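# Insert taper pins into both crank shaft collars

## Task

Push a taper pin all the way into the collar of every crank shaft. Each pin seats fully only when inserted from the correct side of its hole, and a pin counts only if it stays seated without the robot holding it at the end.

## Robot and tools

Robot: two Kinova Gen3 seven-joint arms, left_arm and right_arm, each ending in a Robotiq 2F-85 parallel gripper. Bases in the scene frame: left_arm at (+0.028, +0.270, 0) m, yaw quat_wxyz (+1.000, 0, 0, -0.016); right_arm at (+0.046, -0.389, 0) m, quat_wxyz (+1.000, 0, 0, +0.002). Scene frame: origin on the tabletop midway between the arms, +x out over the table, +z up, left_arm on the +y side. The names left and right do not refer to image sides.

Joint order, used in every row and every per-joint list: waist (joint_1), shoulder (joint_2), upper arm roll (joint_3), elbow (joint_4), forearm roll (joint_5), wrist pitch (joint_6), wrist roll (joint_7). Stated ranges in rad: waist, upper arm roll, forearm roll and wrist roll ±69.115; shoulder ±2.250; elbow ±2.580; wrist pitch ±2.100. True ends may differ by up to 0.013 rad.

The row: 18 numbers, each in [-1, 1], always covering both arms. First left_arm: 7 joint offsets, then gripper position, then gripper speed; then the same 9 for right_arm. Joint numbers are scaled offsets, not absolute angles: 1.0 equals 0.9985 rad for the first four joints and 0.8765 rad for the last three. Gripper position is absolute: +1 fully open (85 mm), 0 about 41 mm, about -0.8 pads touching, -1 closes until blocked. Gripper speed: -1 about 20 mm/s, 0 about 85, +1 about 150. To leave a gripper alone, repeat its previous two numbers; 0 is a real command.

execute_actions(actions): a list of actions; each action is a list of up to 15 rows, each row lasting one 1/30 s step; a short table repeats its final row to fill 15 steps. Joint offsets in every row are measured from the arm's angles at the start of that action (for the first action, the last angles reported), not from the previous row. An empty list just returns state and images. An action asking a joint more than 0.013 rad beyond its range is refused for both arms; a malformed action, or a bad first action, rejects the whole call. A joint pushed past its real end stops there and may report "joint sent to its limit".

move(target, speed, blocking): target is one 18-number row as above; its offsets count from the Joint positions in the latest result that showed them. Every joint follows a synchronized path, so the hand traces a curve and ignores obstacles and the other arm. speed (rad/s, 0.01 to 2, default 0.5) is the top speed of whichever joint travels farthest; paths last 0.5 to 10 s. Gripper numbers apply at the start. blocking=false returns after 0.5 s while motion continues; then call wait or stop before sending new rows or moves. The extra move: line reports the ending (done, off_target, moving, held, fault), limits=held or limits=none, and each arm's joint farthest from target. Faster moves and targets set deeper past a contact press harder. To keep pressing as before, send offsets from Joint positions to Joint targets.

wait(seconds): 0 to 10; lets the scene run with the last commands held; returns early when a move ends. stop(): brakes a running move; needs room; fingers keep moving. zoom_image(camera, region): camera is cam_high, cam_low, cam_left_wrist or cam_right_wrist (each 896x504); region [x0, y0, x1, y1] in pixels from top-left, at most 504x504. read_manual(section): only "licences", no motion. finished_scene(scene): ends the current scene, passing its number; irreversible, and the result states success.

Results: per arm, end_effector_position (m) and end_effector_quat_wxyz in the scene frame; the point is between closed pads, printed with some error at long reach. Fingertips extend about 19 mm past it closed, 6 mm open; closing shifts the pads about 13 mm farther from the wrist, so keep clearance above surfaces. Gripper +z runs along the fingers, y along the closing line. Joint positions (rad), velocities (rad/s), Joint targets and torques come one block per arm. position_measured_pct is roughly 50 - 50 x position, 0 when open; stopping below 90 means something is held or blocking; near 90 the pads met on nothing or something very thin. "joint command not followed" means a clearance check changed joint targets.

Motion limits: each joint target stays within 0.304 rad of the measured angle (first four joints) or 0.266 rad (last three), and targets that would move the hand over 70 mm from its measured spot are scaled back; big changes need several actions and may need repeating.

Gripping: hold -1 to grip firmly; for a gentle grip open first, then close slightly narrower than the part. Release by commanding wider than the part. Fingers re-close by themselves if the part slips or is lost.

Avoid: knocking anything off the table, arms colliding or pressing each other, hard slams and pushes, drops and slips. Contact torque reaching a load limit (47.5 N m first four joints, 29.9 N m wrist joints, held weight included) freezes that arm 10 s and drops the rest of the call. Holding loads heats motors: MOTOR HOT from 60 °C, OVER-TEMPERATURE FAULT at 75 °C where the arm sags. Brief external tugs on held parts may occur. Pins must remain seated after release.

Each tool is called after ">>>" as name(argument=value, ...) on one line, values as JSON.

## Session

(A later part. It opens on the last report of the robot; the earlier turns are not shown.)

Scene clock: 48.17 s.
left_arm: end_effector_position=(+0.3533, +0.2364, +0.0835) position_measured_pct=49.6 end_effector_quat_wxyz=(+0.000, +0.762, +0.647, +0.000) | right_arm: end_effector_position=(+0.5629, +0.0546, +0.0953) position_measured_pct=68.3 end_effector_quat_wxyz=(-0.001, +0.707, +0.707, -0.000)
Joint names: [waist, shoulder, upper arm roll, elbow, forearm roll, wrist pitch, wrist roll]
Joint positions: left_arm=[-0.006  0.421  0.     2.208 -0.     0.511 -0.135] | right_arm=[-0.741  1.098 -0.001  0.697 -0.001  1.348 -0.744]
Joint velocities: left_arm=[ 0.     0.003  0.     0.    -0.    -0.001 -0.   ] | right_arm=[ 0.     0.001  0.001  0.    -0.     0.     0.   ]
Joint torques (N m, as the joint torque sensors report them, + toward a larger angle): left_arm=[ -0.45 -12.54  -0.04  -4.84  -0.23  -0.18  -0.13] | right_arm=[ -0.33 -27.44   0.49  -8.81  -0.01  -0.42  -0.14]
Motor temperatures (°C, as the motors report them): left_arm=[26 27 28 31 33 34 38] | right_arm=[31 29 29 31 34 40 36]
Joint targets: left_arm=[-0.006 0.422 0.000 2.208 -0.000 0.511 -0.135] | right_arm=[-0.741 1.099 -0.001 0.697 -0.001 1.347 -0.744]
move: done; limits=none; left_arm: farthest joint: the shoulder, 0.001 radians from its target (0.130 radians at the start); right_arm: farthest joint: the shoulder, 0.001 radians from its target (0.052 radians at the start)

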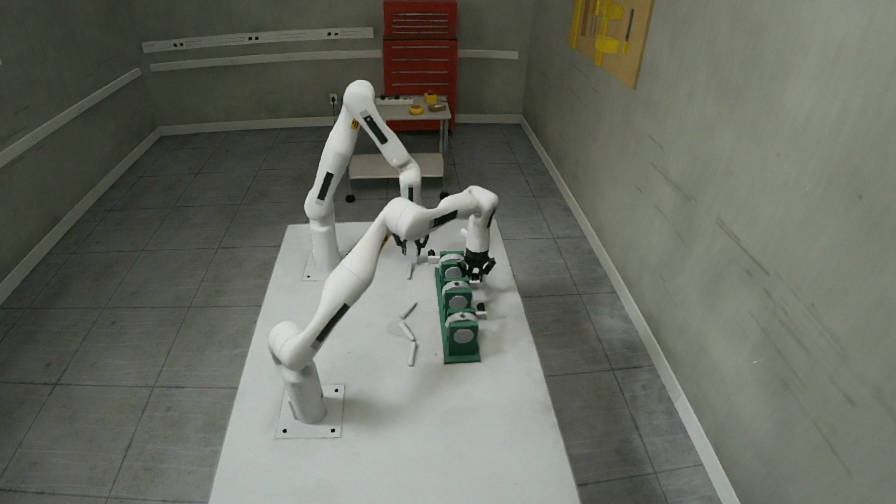

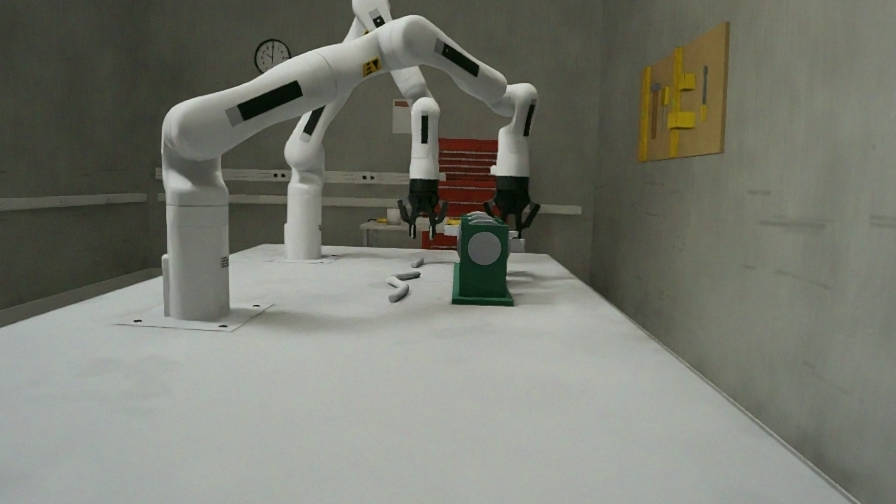

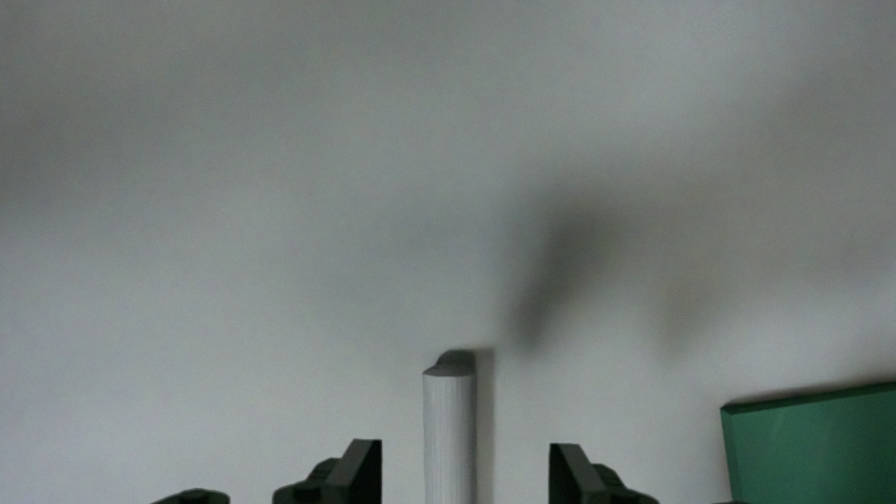

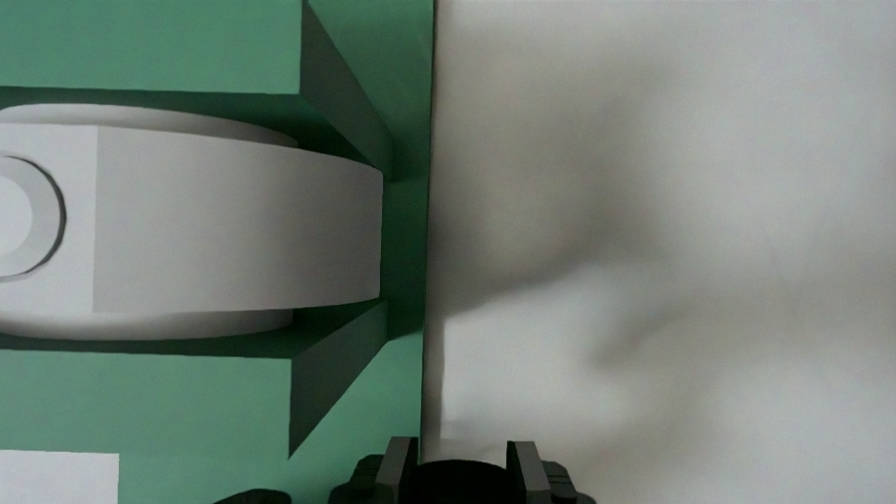

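>>> move(target=[-0.002,0.1537,0,0.0637,0,-0.2459,0,0,0,0,0,0,0,0,0,0,0.1,0.3], speed=0.5)

>>> move(target=[0,0,0,0,0,0,0,-1,0,0,-0.0385,0,-0.156,0,0.22,0,0.1,0], speed=0.5)

Scene clock: 49.67 s.
left_arm: end_effector_position=(+0.3470, +0.2372, +0.0260) position_measured_pct=49.6 end_effector_quat_wxyz=(-0.000, +0.762, +0.648, -0.000) | right_arm: end_effector_position=(+0.5629, +0.0546, +0.0953) position_measured_pct=45.2 end_effector_quat_wxyz=(-0.001, +0.707, +0.707, -0.000)
Joint names: [waist, shoulder, upper arm roll, elbow, forearm roll, wrist pitch, wrist roll]
Joint positions: left_arm=[-0.008  0.574  0.     2.272 -0.     0.296 -0.135] | right_arm=[-0.741  1.098 -0.001  0.697 -0.001  1.348 -0.744]
Joint velocities: left_arm=[ 0.001  0.002  0.001 -0.    -0.    -0.001 -0.   ] | right_arm=[-0.     0.001 -0.     0.001  0.     0.    -0.   ]
Joint torques (N m, as the joint torque sensors report them, + toward a larger angle): left_arm=[ -0.16 -14.56   0.42  -3.    -0.03   0.07  -0.35] | right_arm=[  0.05 -28.04   0.99  -8.58   0.04   0.23  -0.07]
Motor temperatures (°C, as the motors report them): left_arm=[26 27 28 31 33 34 38] | right_arm=[31 29 29 31 34 40 36]
Joint targets: left_arm=[-0.008 0.575 0.000 2.272 -0.000 0.296 -0.135] | right_arm=[-0.741 1.098 -0.001 0.697 -0.001 1.348 -0.744]
move: done; limits=none; left_arm: farthest joint: the waist, 0.000 radians from its target (0.002 radians at the start); right_arm: farthest joint: the waist, 0.000 radians from its target (0.000 radians at the start)

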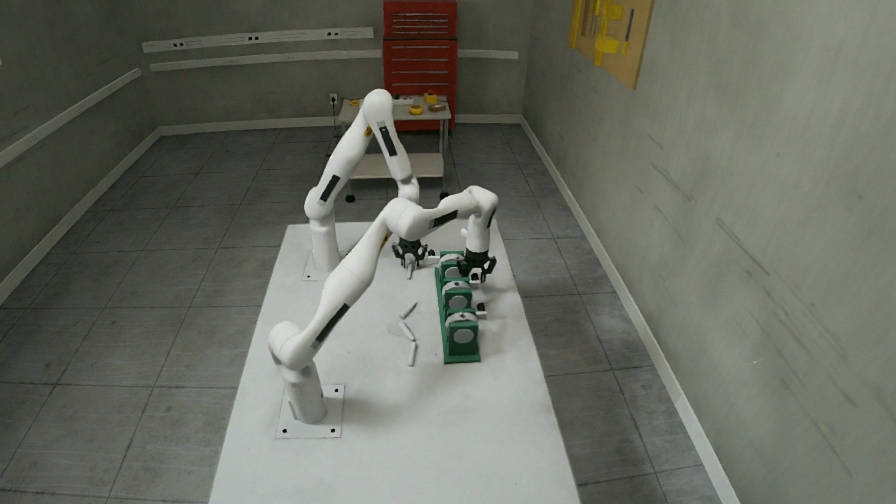

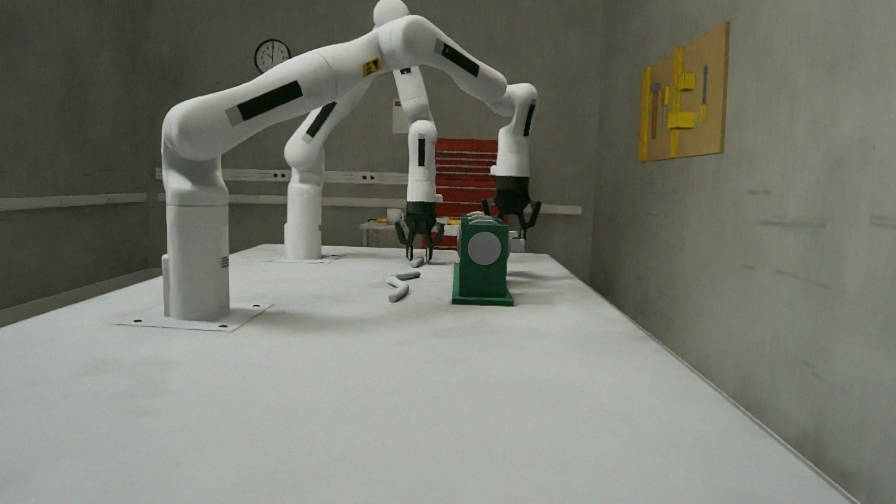

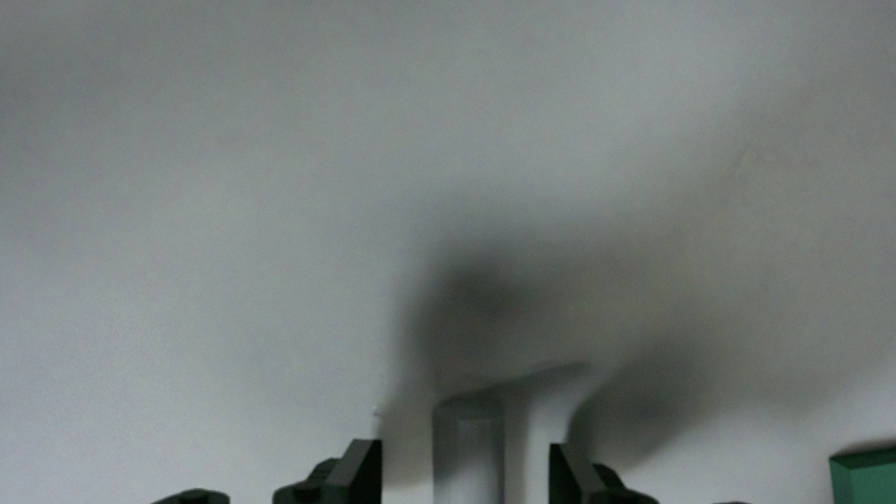

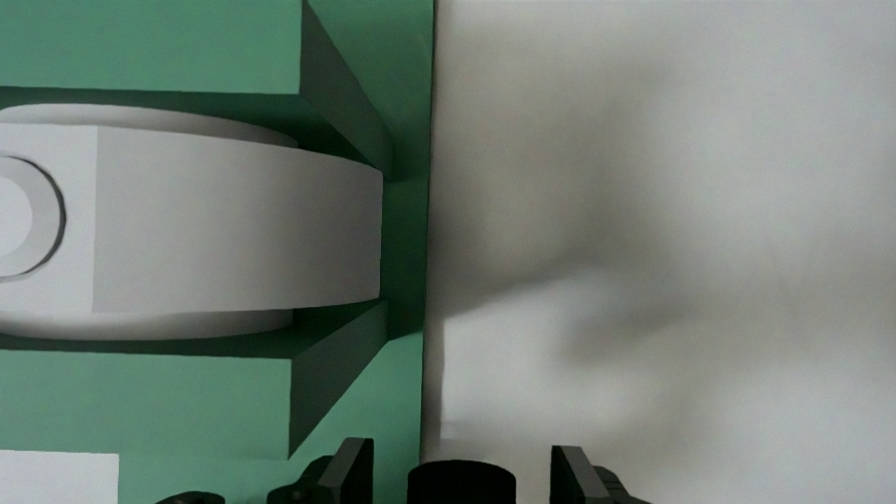

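Scene clock: 50.43 s.
left_arm: end_effector_position=(+0.3471, +0.2372, +0.0264) position_measured_pct=77.8 end_effector_quat_wxyz=(+0.000, +0.762, +0.648, +0.000) | right_arm: end_effector_position=(+0.5633, +0.0549, +0.1702) position_measured_pct=45.2 end_effector_quat_wxyz=(-0.001, +0.707, +0.707, +0.000)
Joint names: [waist, shoulder, upper arm roll, elbow, forearm roll, wrist pitch, wrist roll]
Joint positions: left_arm=[-0.008  0.573  0.     2.272 -0.     0.296 -0.135] | right_arm=[-0.741  1.059 -0.001  0.541 -0.001  1.54  -0.744]
Joint velocities: left_arm=[ 0.    -0.    -0.001 -0.     0.    -0.    -0.   ] | right_arm=[-0.     0.006 -0.001 -0.    -0.     0.001 -0.   ]
Joint torques (N m, as the joint torque sensors report them, + toward a larger angle): left_arm=[  0.28 -12.54  -0.01  -3.15   0.1   -0.26  -0.07] | right_arm=[ -0.06 -28.32   0.42  -8.84   0.1    0.     0.05]
Motor temperatures (°C, as the motors report them): left_arm=[26 27 28 31 33 34 38] | right_arm=[31 29 29 31 34 40 36]
Joint targets: left_arm=[-0.008 0.574 0.000 2.272 -0.000 0.296 -0.135] | right_arm=[-0.741 1.059 -0.001 0.541 -0.001 1.540 -0.744]
move: done; limits=none; left_arm: farthest joint: the shoulder, 0.001 radians from its target (0.000 radians at the start); right_arm: farthest joint: the wrist pitch, 0.001 radians from its target (0.193 radians at the start)

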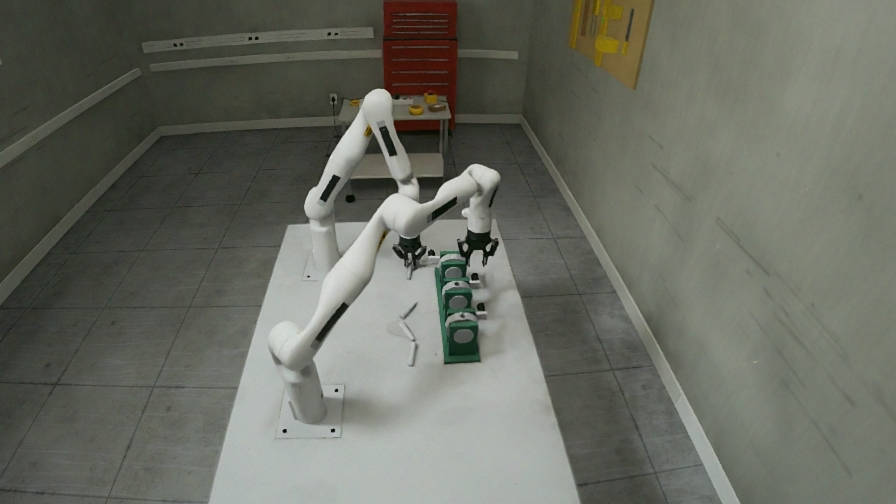

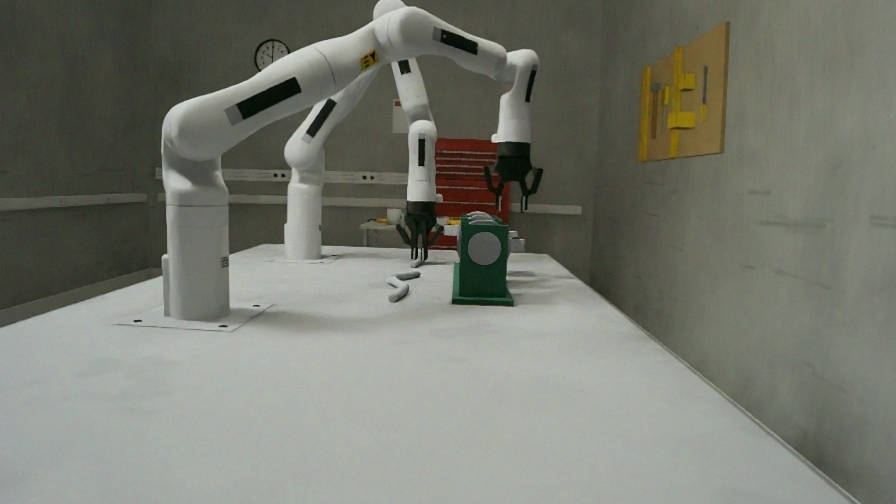

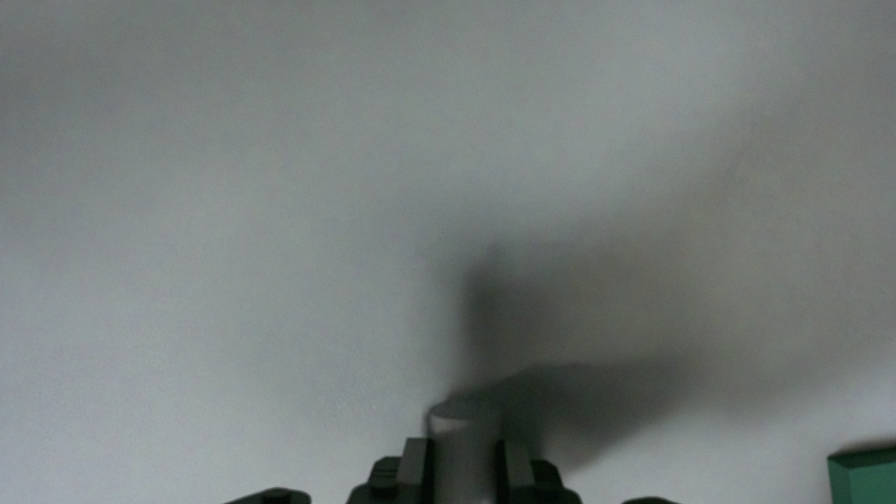

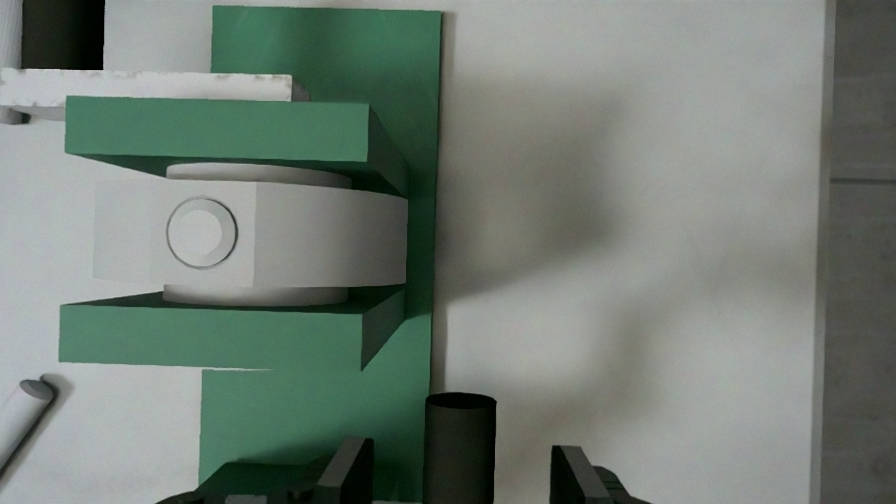

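>>> execute_actions(actions=[])

Scene clock: 51.80 s.
left_arm: end_effector_position=(+0.3471, +0.2372, +0.0264) position_measured_pct=77.8 end_effector_quat_wxyz=(+0.000, +0.762, +0.648, +0.000) | right_arm: end_effector_position=(+0.5632, +0.0549, +0.1700) position_measured_pct=45.2 end_effector_quat_wxyz=(-0.001, +0.707, +0.707, +0.000)
Joint names: [waist, shoulder, upper arm roll, elbow, forearm roll, wrist pitch, wrist roll]
Joint positions: left_arm=[-0.008  0.573  0.     2.272 -0.     0.296 -0.135] | right_arm=[-0.741  1.059 -0.001  0.541 -0.001  1.54  -0.744]
Joint velocities: left_arm=[ 0.    -0.     0.001  0.001  0.    -0.002  0.   ] | right_arm=[-0.    -0.001 -0.001  0.002 -0.     0.     0.   ]
Joint torques (N m, as the joint torque sensors report them, + toward a larger angle): left_arm=[  0.07 -12.75  -0.27  -3.38  -0.07   0.01  -0.26] | right_arm=[  0.   -27.84   0.98  -8.49  -0.02   0.14   0.13]
Motor temperatures (°C, as the motors report them): left_arm=[26 27 28 31 33 34 38] | right_arm=[31 29 29 31 34 40 36]
Joint targets: left_arm=[-0.008 0.574 0.000 2.272 -0.000 0.296 -0.135] | right_arm=[-0.741 1.059 -0.001 0.541 -0.001 1.540 -0.744]

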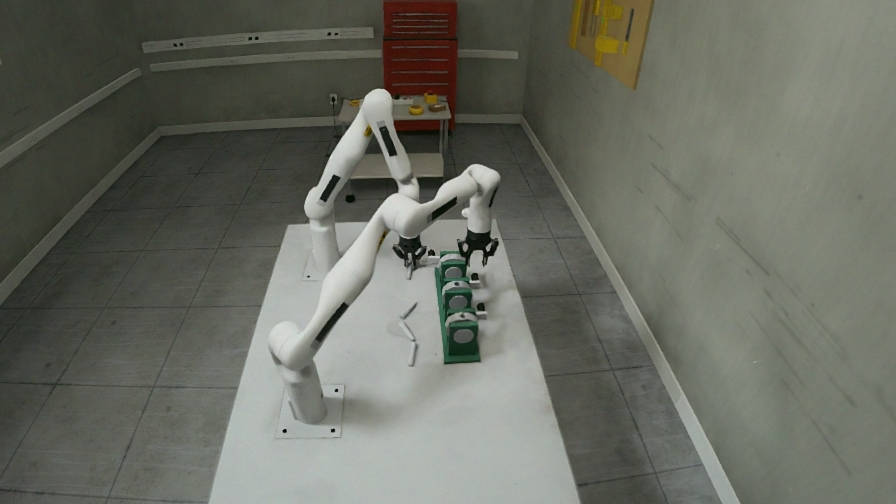

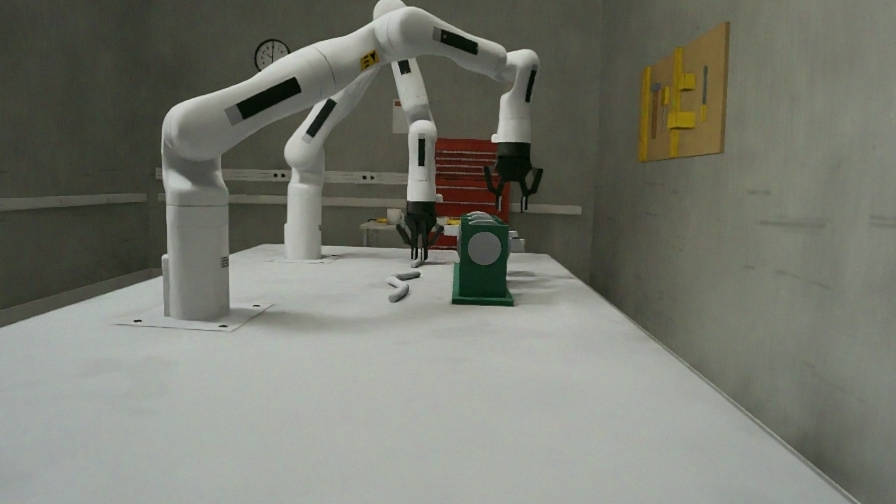

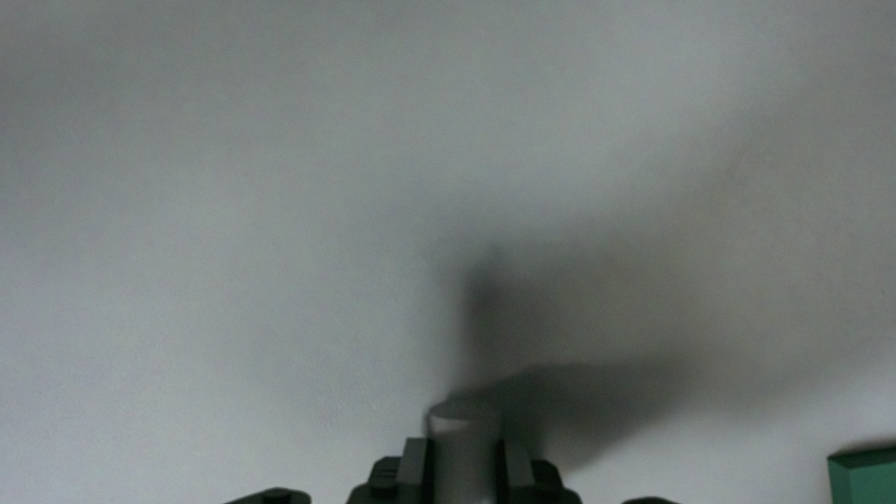

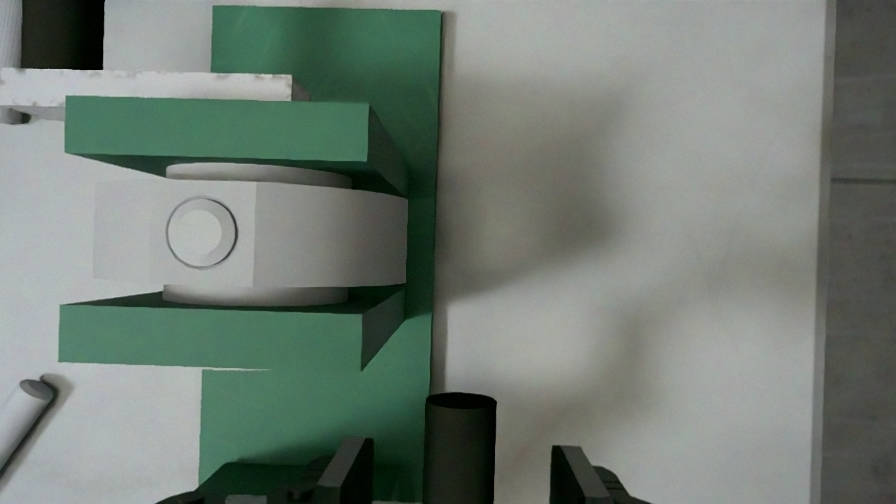

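>>> move(target=[0,-0.243,0,-0.102,0,0.392,0.5,-1,0,0.175,-0.295,0,0.481,0,-0.211,0.198,0.1,0], speed=0.8)

>>> move(target=[-0.29,0.07,0,-0.27,0.8,0.64,1,-1,0,0,0,0,0,0,0,0,0.1,0], speed=1.0)

Scene clock: 54.63 s.
left_arm: end_effector_position=(+0.3519, +0.2371, +0.1195) position_measured_pct=77.8 end_effector_quat_wxyz=(+0.000, +0.602, +0.798, +0.000) | right_arm: end_effector_position=(+0.5626, -0.0865, +0.2097) position_measured_pct=45.2 end_effector_quat_wxyz=(-0.001, +0.708, +0.707, -0.000)
Joint names: [waist, shoulder, upper arm roll, elbow, forearm roll, wrist pitch, wrist roll]
Joint positions: left_arm=[-0.008  0.331  0.     2.17  -0.     0.64   0.303] | right_arm=[-0.566  0.765 -0.001  1.021 -0.001  1.355 -0.571]
Joint velocities: left_arm=[-0.    -0.001  0.002 -0.     0.    -0.     0.   ] | right_arm=[ 0.001 -0.002  0.001 -0.001  0.     0.     0.   ]
Joint torques (N m, as the joint torque sensors report them, + toward a larger angle): left_arm=[ -0.31 -13.06  -0.39  -5.98  -0.08   0.05  -0.06] | right_arm=[ -0.29 -24.37   0.33  -8.18   0.13   0.05  -0.01]
Motor temperatures (°C, as the motors report them): left_arm=[26 27 28 31 33 34 38] | right_arm=[31 29 29 31 34 40 36]
Joint targets: left_arm=[-0.008 0.330 0.000 2.170 -0.000 0.640 0.303] | right_arm=[-0.566 0.765 -0.001 1.022 -0.001 1.355 -0.571]
move: done; limits=none; left_arm: farthest joint: the waist, 0.000 radians from its target (0.000 radians at the start); right_arm: farthest joint: the shoulder, 0.001 radians from its target (0.295 radians at the start)

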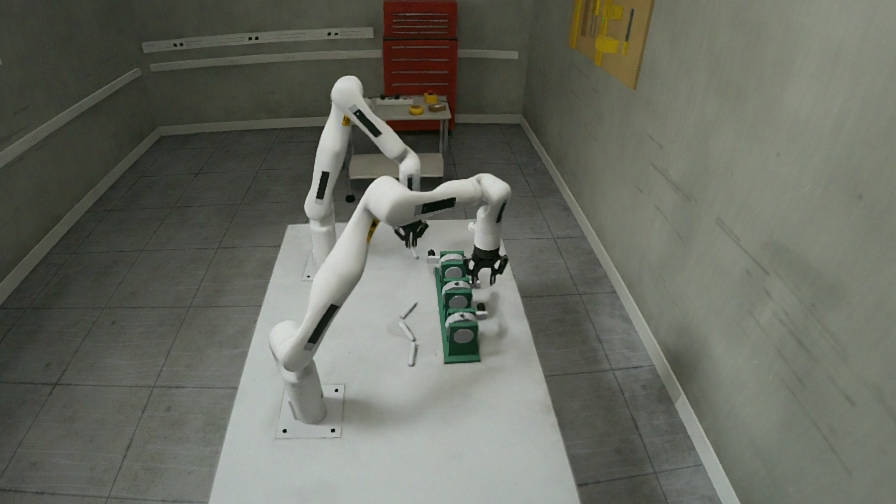

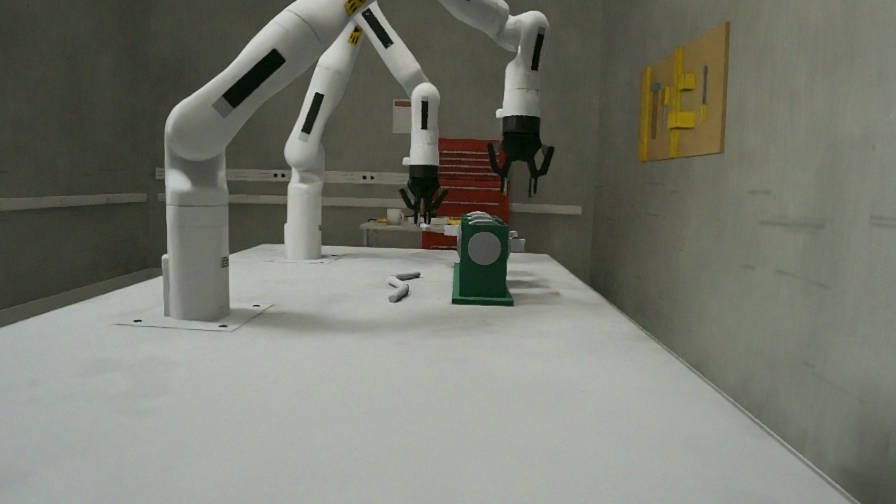

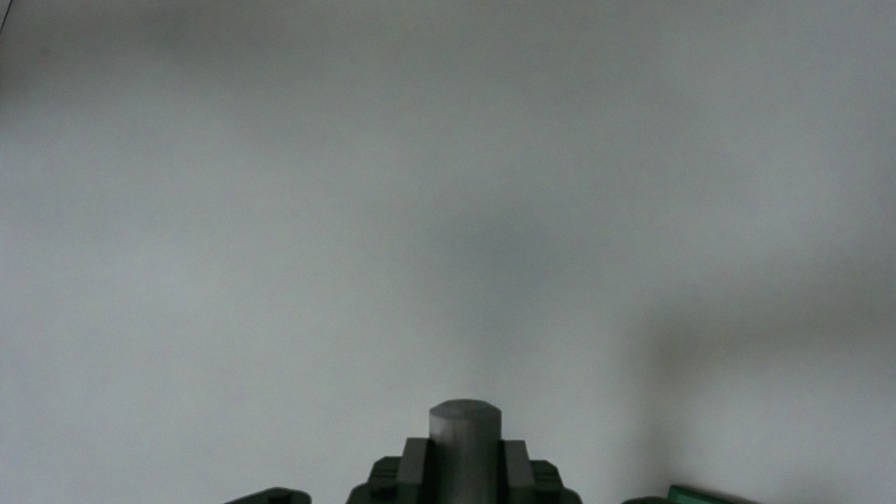

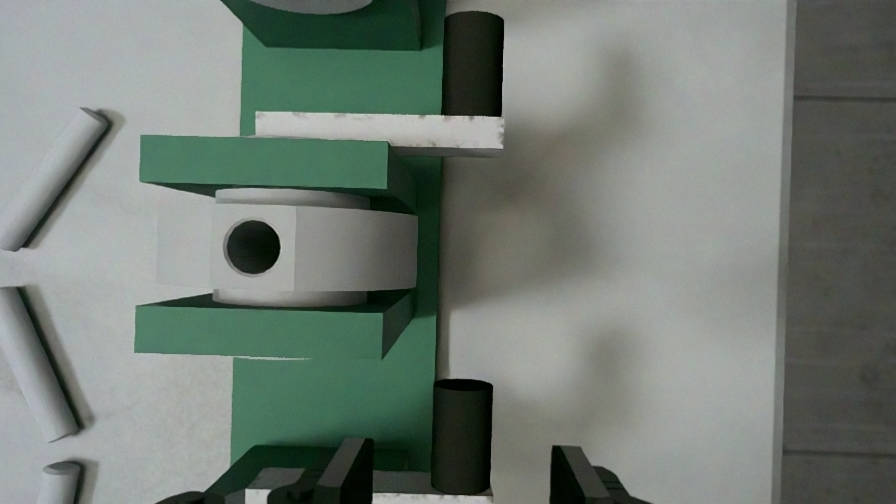

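Scene clock: 56.10 s.
left_arm: end_effector_position=(+0.4059, +0.1528, +0.2225) position_measured_pct=77.8 end_effector_quat_wxyz=(-0.065, -0.120, +0.934, -0.331) | right_arm: end_effector_position=(+0.5626, -0.0865, +0.2097) position_measured_pct=45.2 end_effector_quat_wxyz=(-0.001, +0.708, +0.707, -0.000)
Joint names: [waist, shoulder, upper arm roll, elbow, forearm roll, wrist pitch, wrist roll]
Joint positions: left_arm=[-0.297  0.4    0.     1.901  0.701  1.201  1.18 ] | right_arm=[-0.566  0.765 -0.001  1.021 -0.001  1.355 -0.571]
Joint velocities: left_arm=[-0.004  0.001  0.001 -0.    -0.    -0.001  0.   ] | right_arm=[-0.    -0.001  0.001  0.001 -0.     0.001 -0.   ]
Joint torques (N m, as the joint torque sensors report them, + toward a larger angle): left_arm=[  0.05 -15.06   0.66  -6.8    1.66   1.11  -0.03] | right_arm=[ -0.45 -23.92   0.6   -8.28   0.03   0.03  -0.07]
Motor temperatures (°C, as the motors report them): left_arm=[26 27 28 31 33 34 38] | right_arm=[31 29 29 31 34 40 36]
Joint targets: left_arm=[-0.297 0.400 0.000 1.901 0.701 1.201 1.180] | right_arm=[-0.566 0.765 -0.001 1.021 -0.001 1.355 -0.571]
move: done; limits=none; left_arm: farthest joint: the waist, 0.001 radians from its target (0.290 radians at the start); right_arm: farthest joint: the waist, 0.000 radians from its target (0.000 radians at the start)

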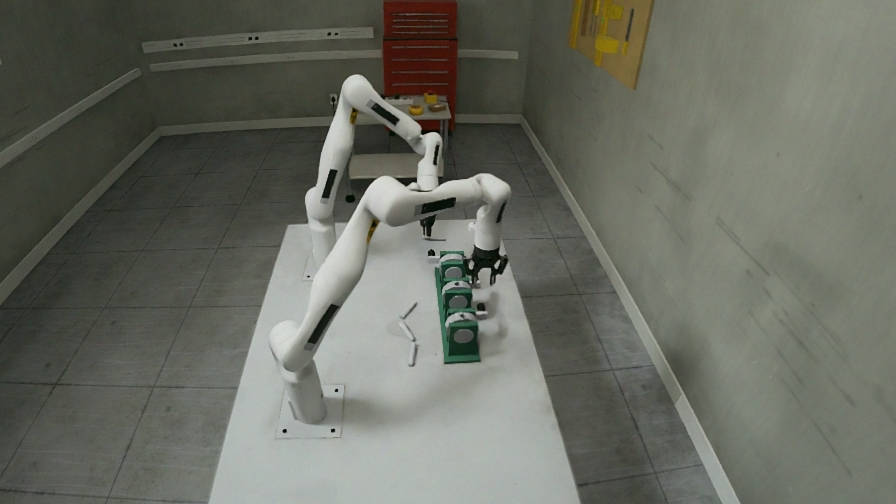

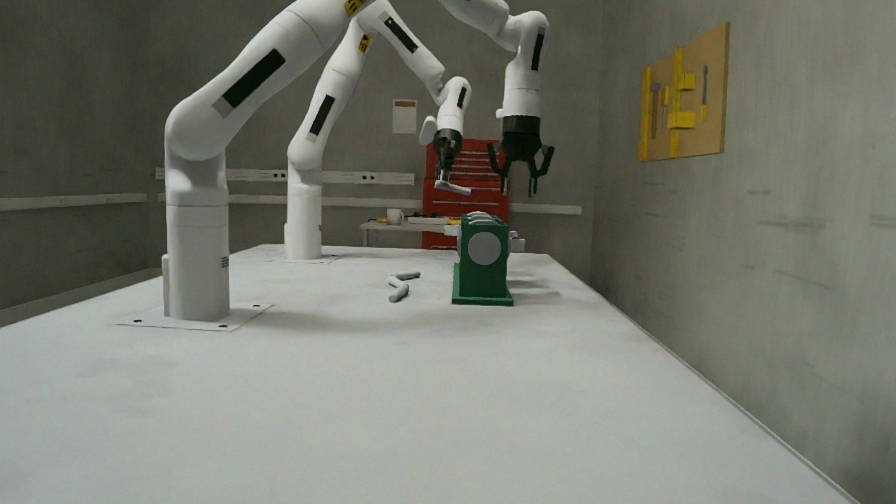

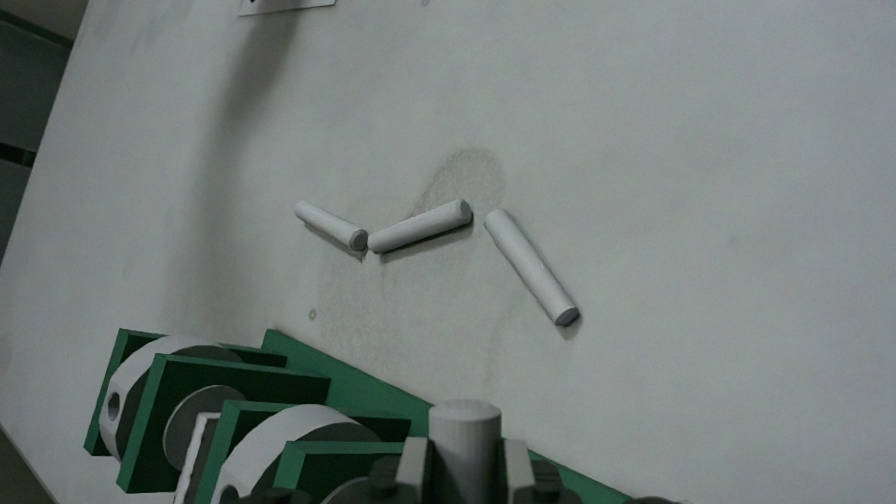

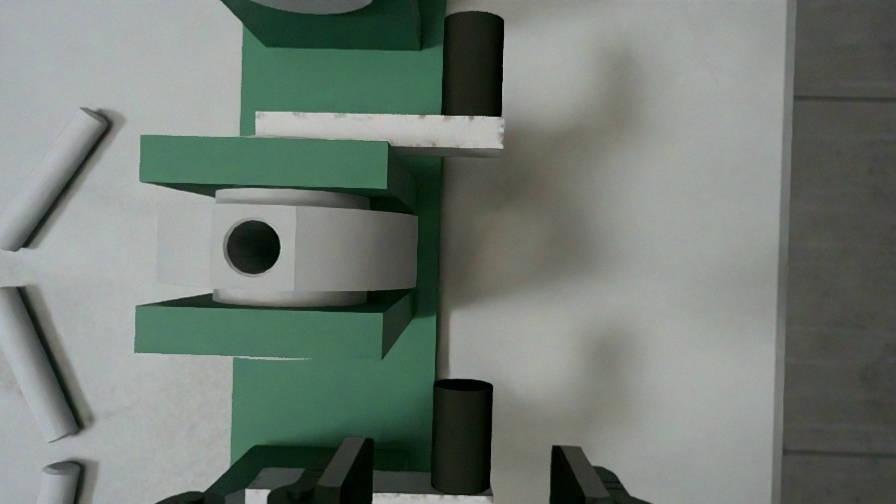

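>>> move(target=[0.1646,0.5622,0,-0.1122,0.8863,0.4656,0.8901,-1,0,0,0,0,0,0,0,0,0.1,0], speed=0.8)

>>> zoom_image(camera="cam_low", region=[430,130,540,265])

Scene clock: 58.17 s.
left_arm: end_effector_position=(+0.4931, -0.0192, +0.2352) position_measured_pct=77.8 end_effector_quat_wxyz=(+0.500, +0.500, -0.500, +0.500) | right_arm: end_effector_position=(+0.5626, -0.0865, +0.2097) position_measured_pct=45.2 end_effector_quat_wxyz=(-0.001, +0.708, +0.707, -0.000)
Joint names: [waist, shoulder, upper arm roll, elbow, forearm roll, wrist pitch, wrist roll]
Joint positions: left_arm=[-0.133  0.961  0.     1.789  1.478  1.609  1.96 ] | right_arm=[-0.566  0.765 -0.001  1.021 -0.001  1.355 -0.571]
Joint velocities: left_arm=[ 0.001  0.003 -0.     0.001 -0.     0.001 -0.   ] | right_arm=[-0.     0.001  0.001 -0.001 -0.     0.     0.   ]
Joint torques (N m, as the joint torque sensors report them, + toward a larger angle): left_arm=[ -0.47 -20.58   2.86  -3.64   1.2    2.96  -0.18] | right_arm=[  0.46 -23.7    0.57  -8.42   0.09   0.42   0.01]
Motor temperatures (°C, as the motors report them): left_arm=[26 27 28 31 33 34 38] | right_arm=[31 29 29 31 34 40 36]
Joint targets: left_arm=[-0.133 0.962 0.000 1.789 1.478 1.609 1.960] | right_arm=[-0.566 0.765 -0.001 1.021 -0.001 1.355 -0.571]
move: done; limits=none; left_arm: farthest joint: the waist, 0.000 radians from its target (0.165 radians at the start); right_arm: farthest joint: the waist, 0.000 radians from its target (0.000 radians at the start)

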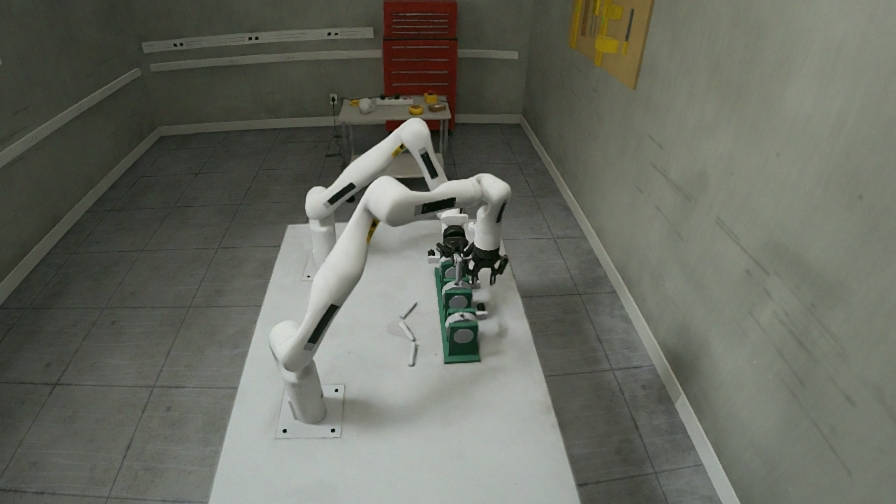

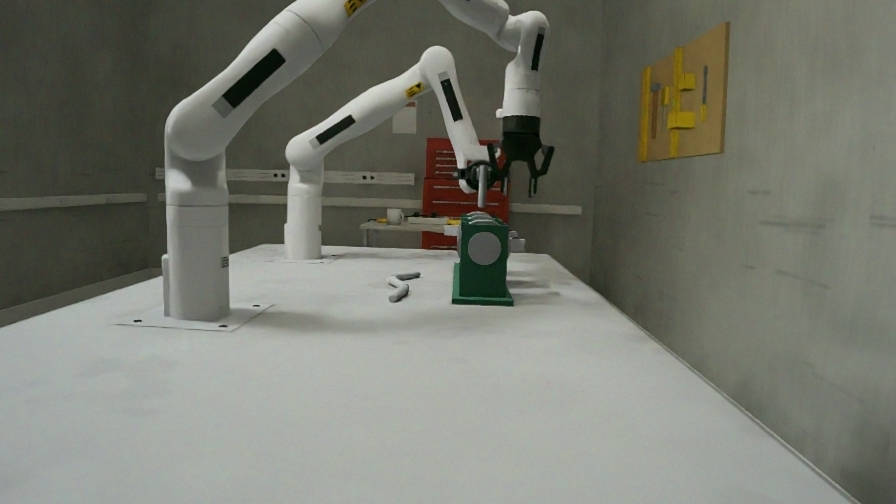

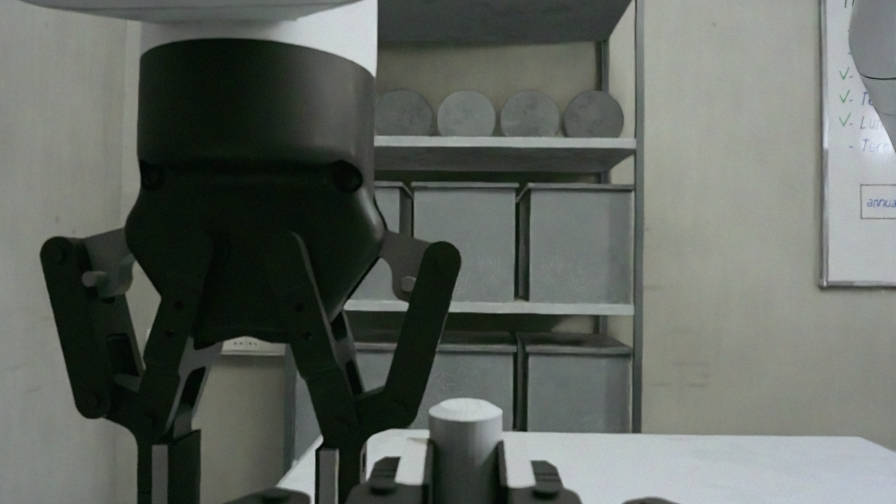

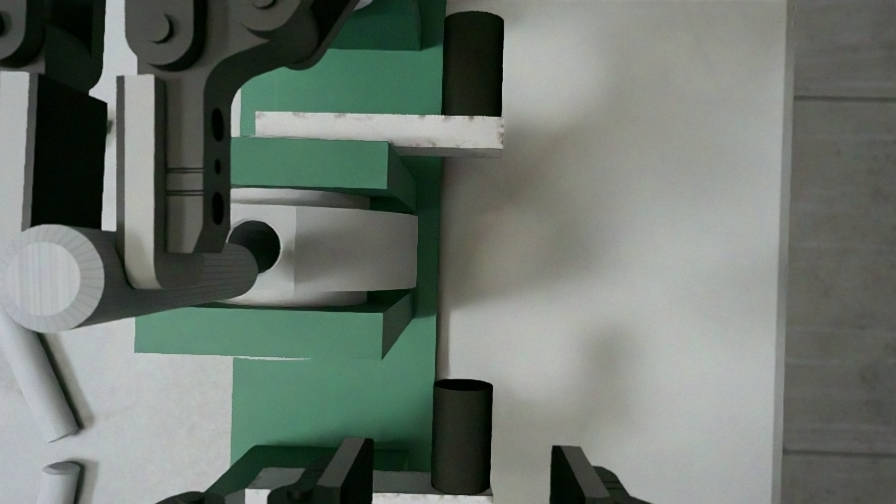

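Region (430, 130, 540, 265) of cam_low's 896x504 image, scaled by 3.733, with more detail than that image has; it fills the left 411 columns of this view, and the rest is white.

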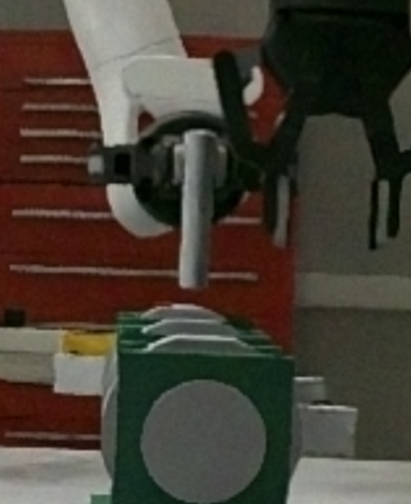

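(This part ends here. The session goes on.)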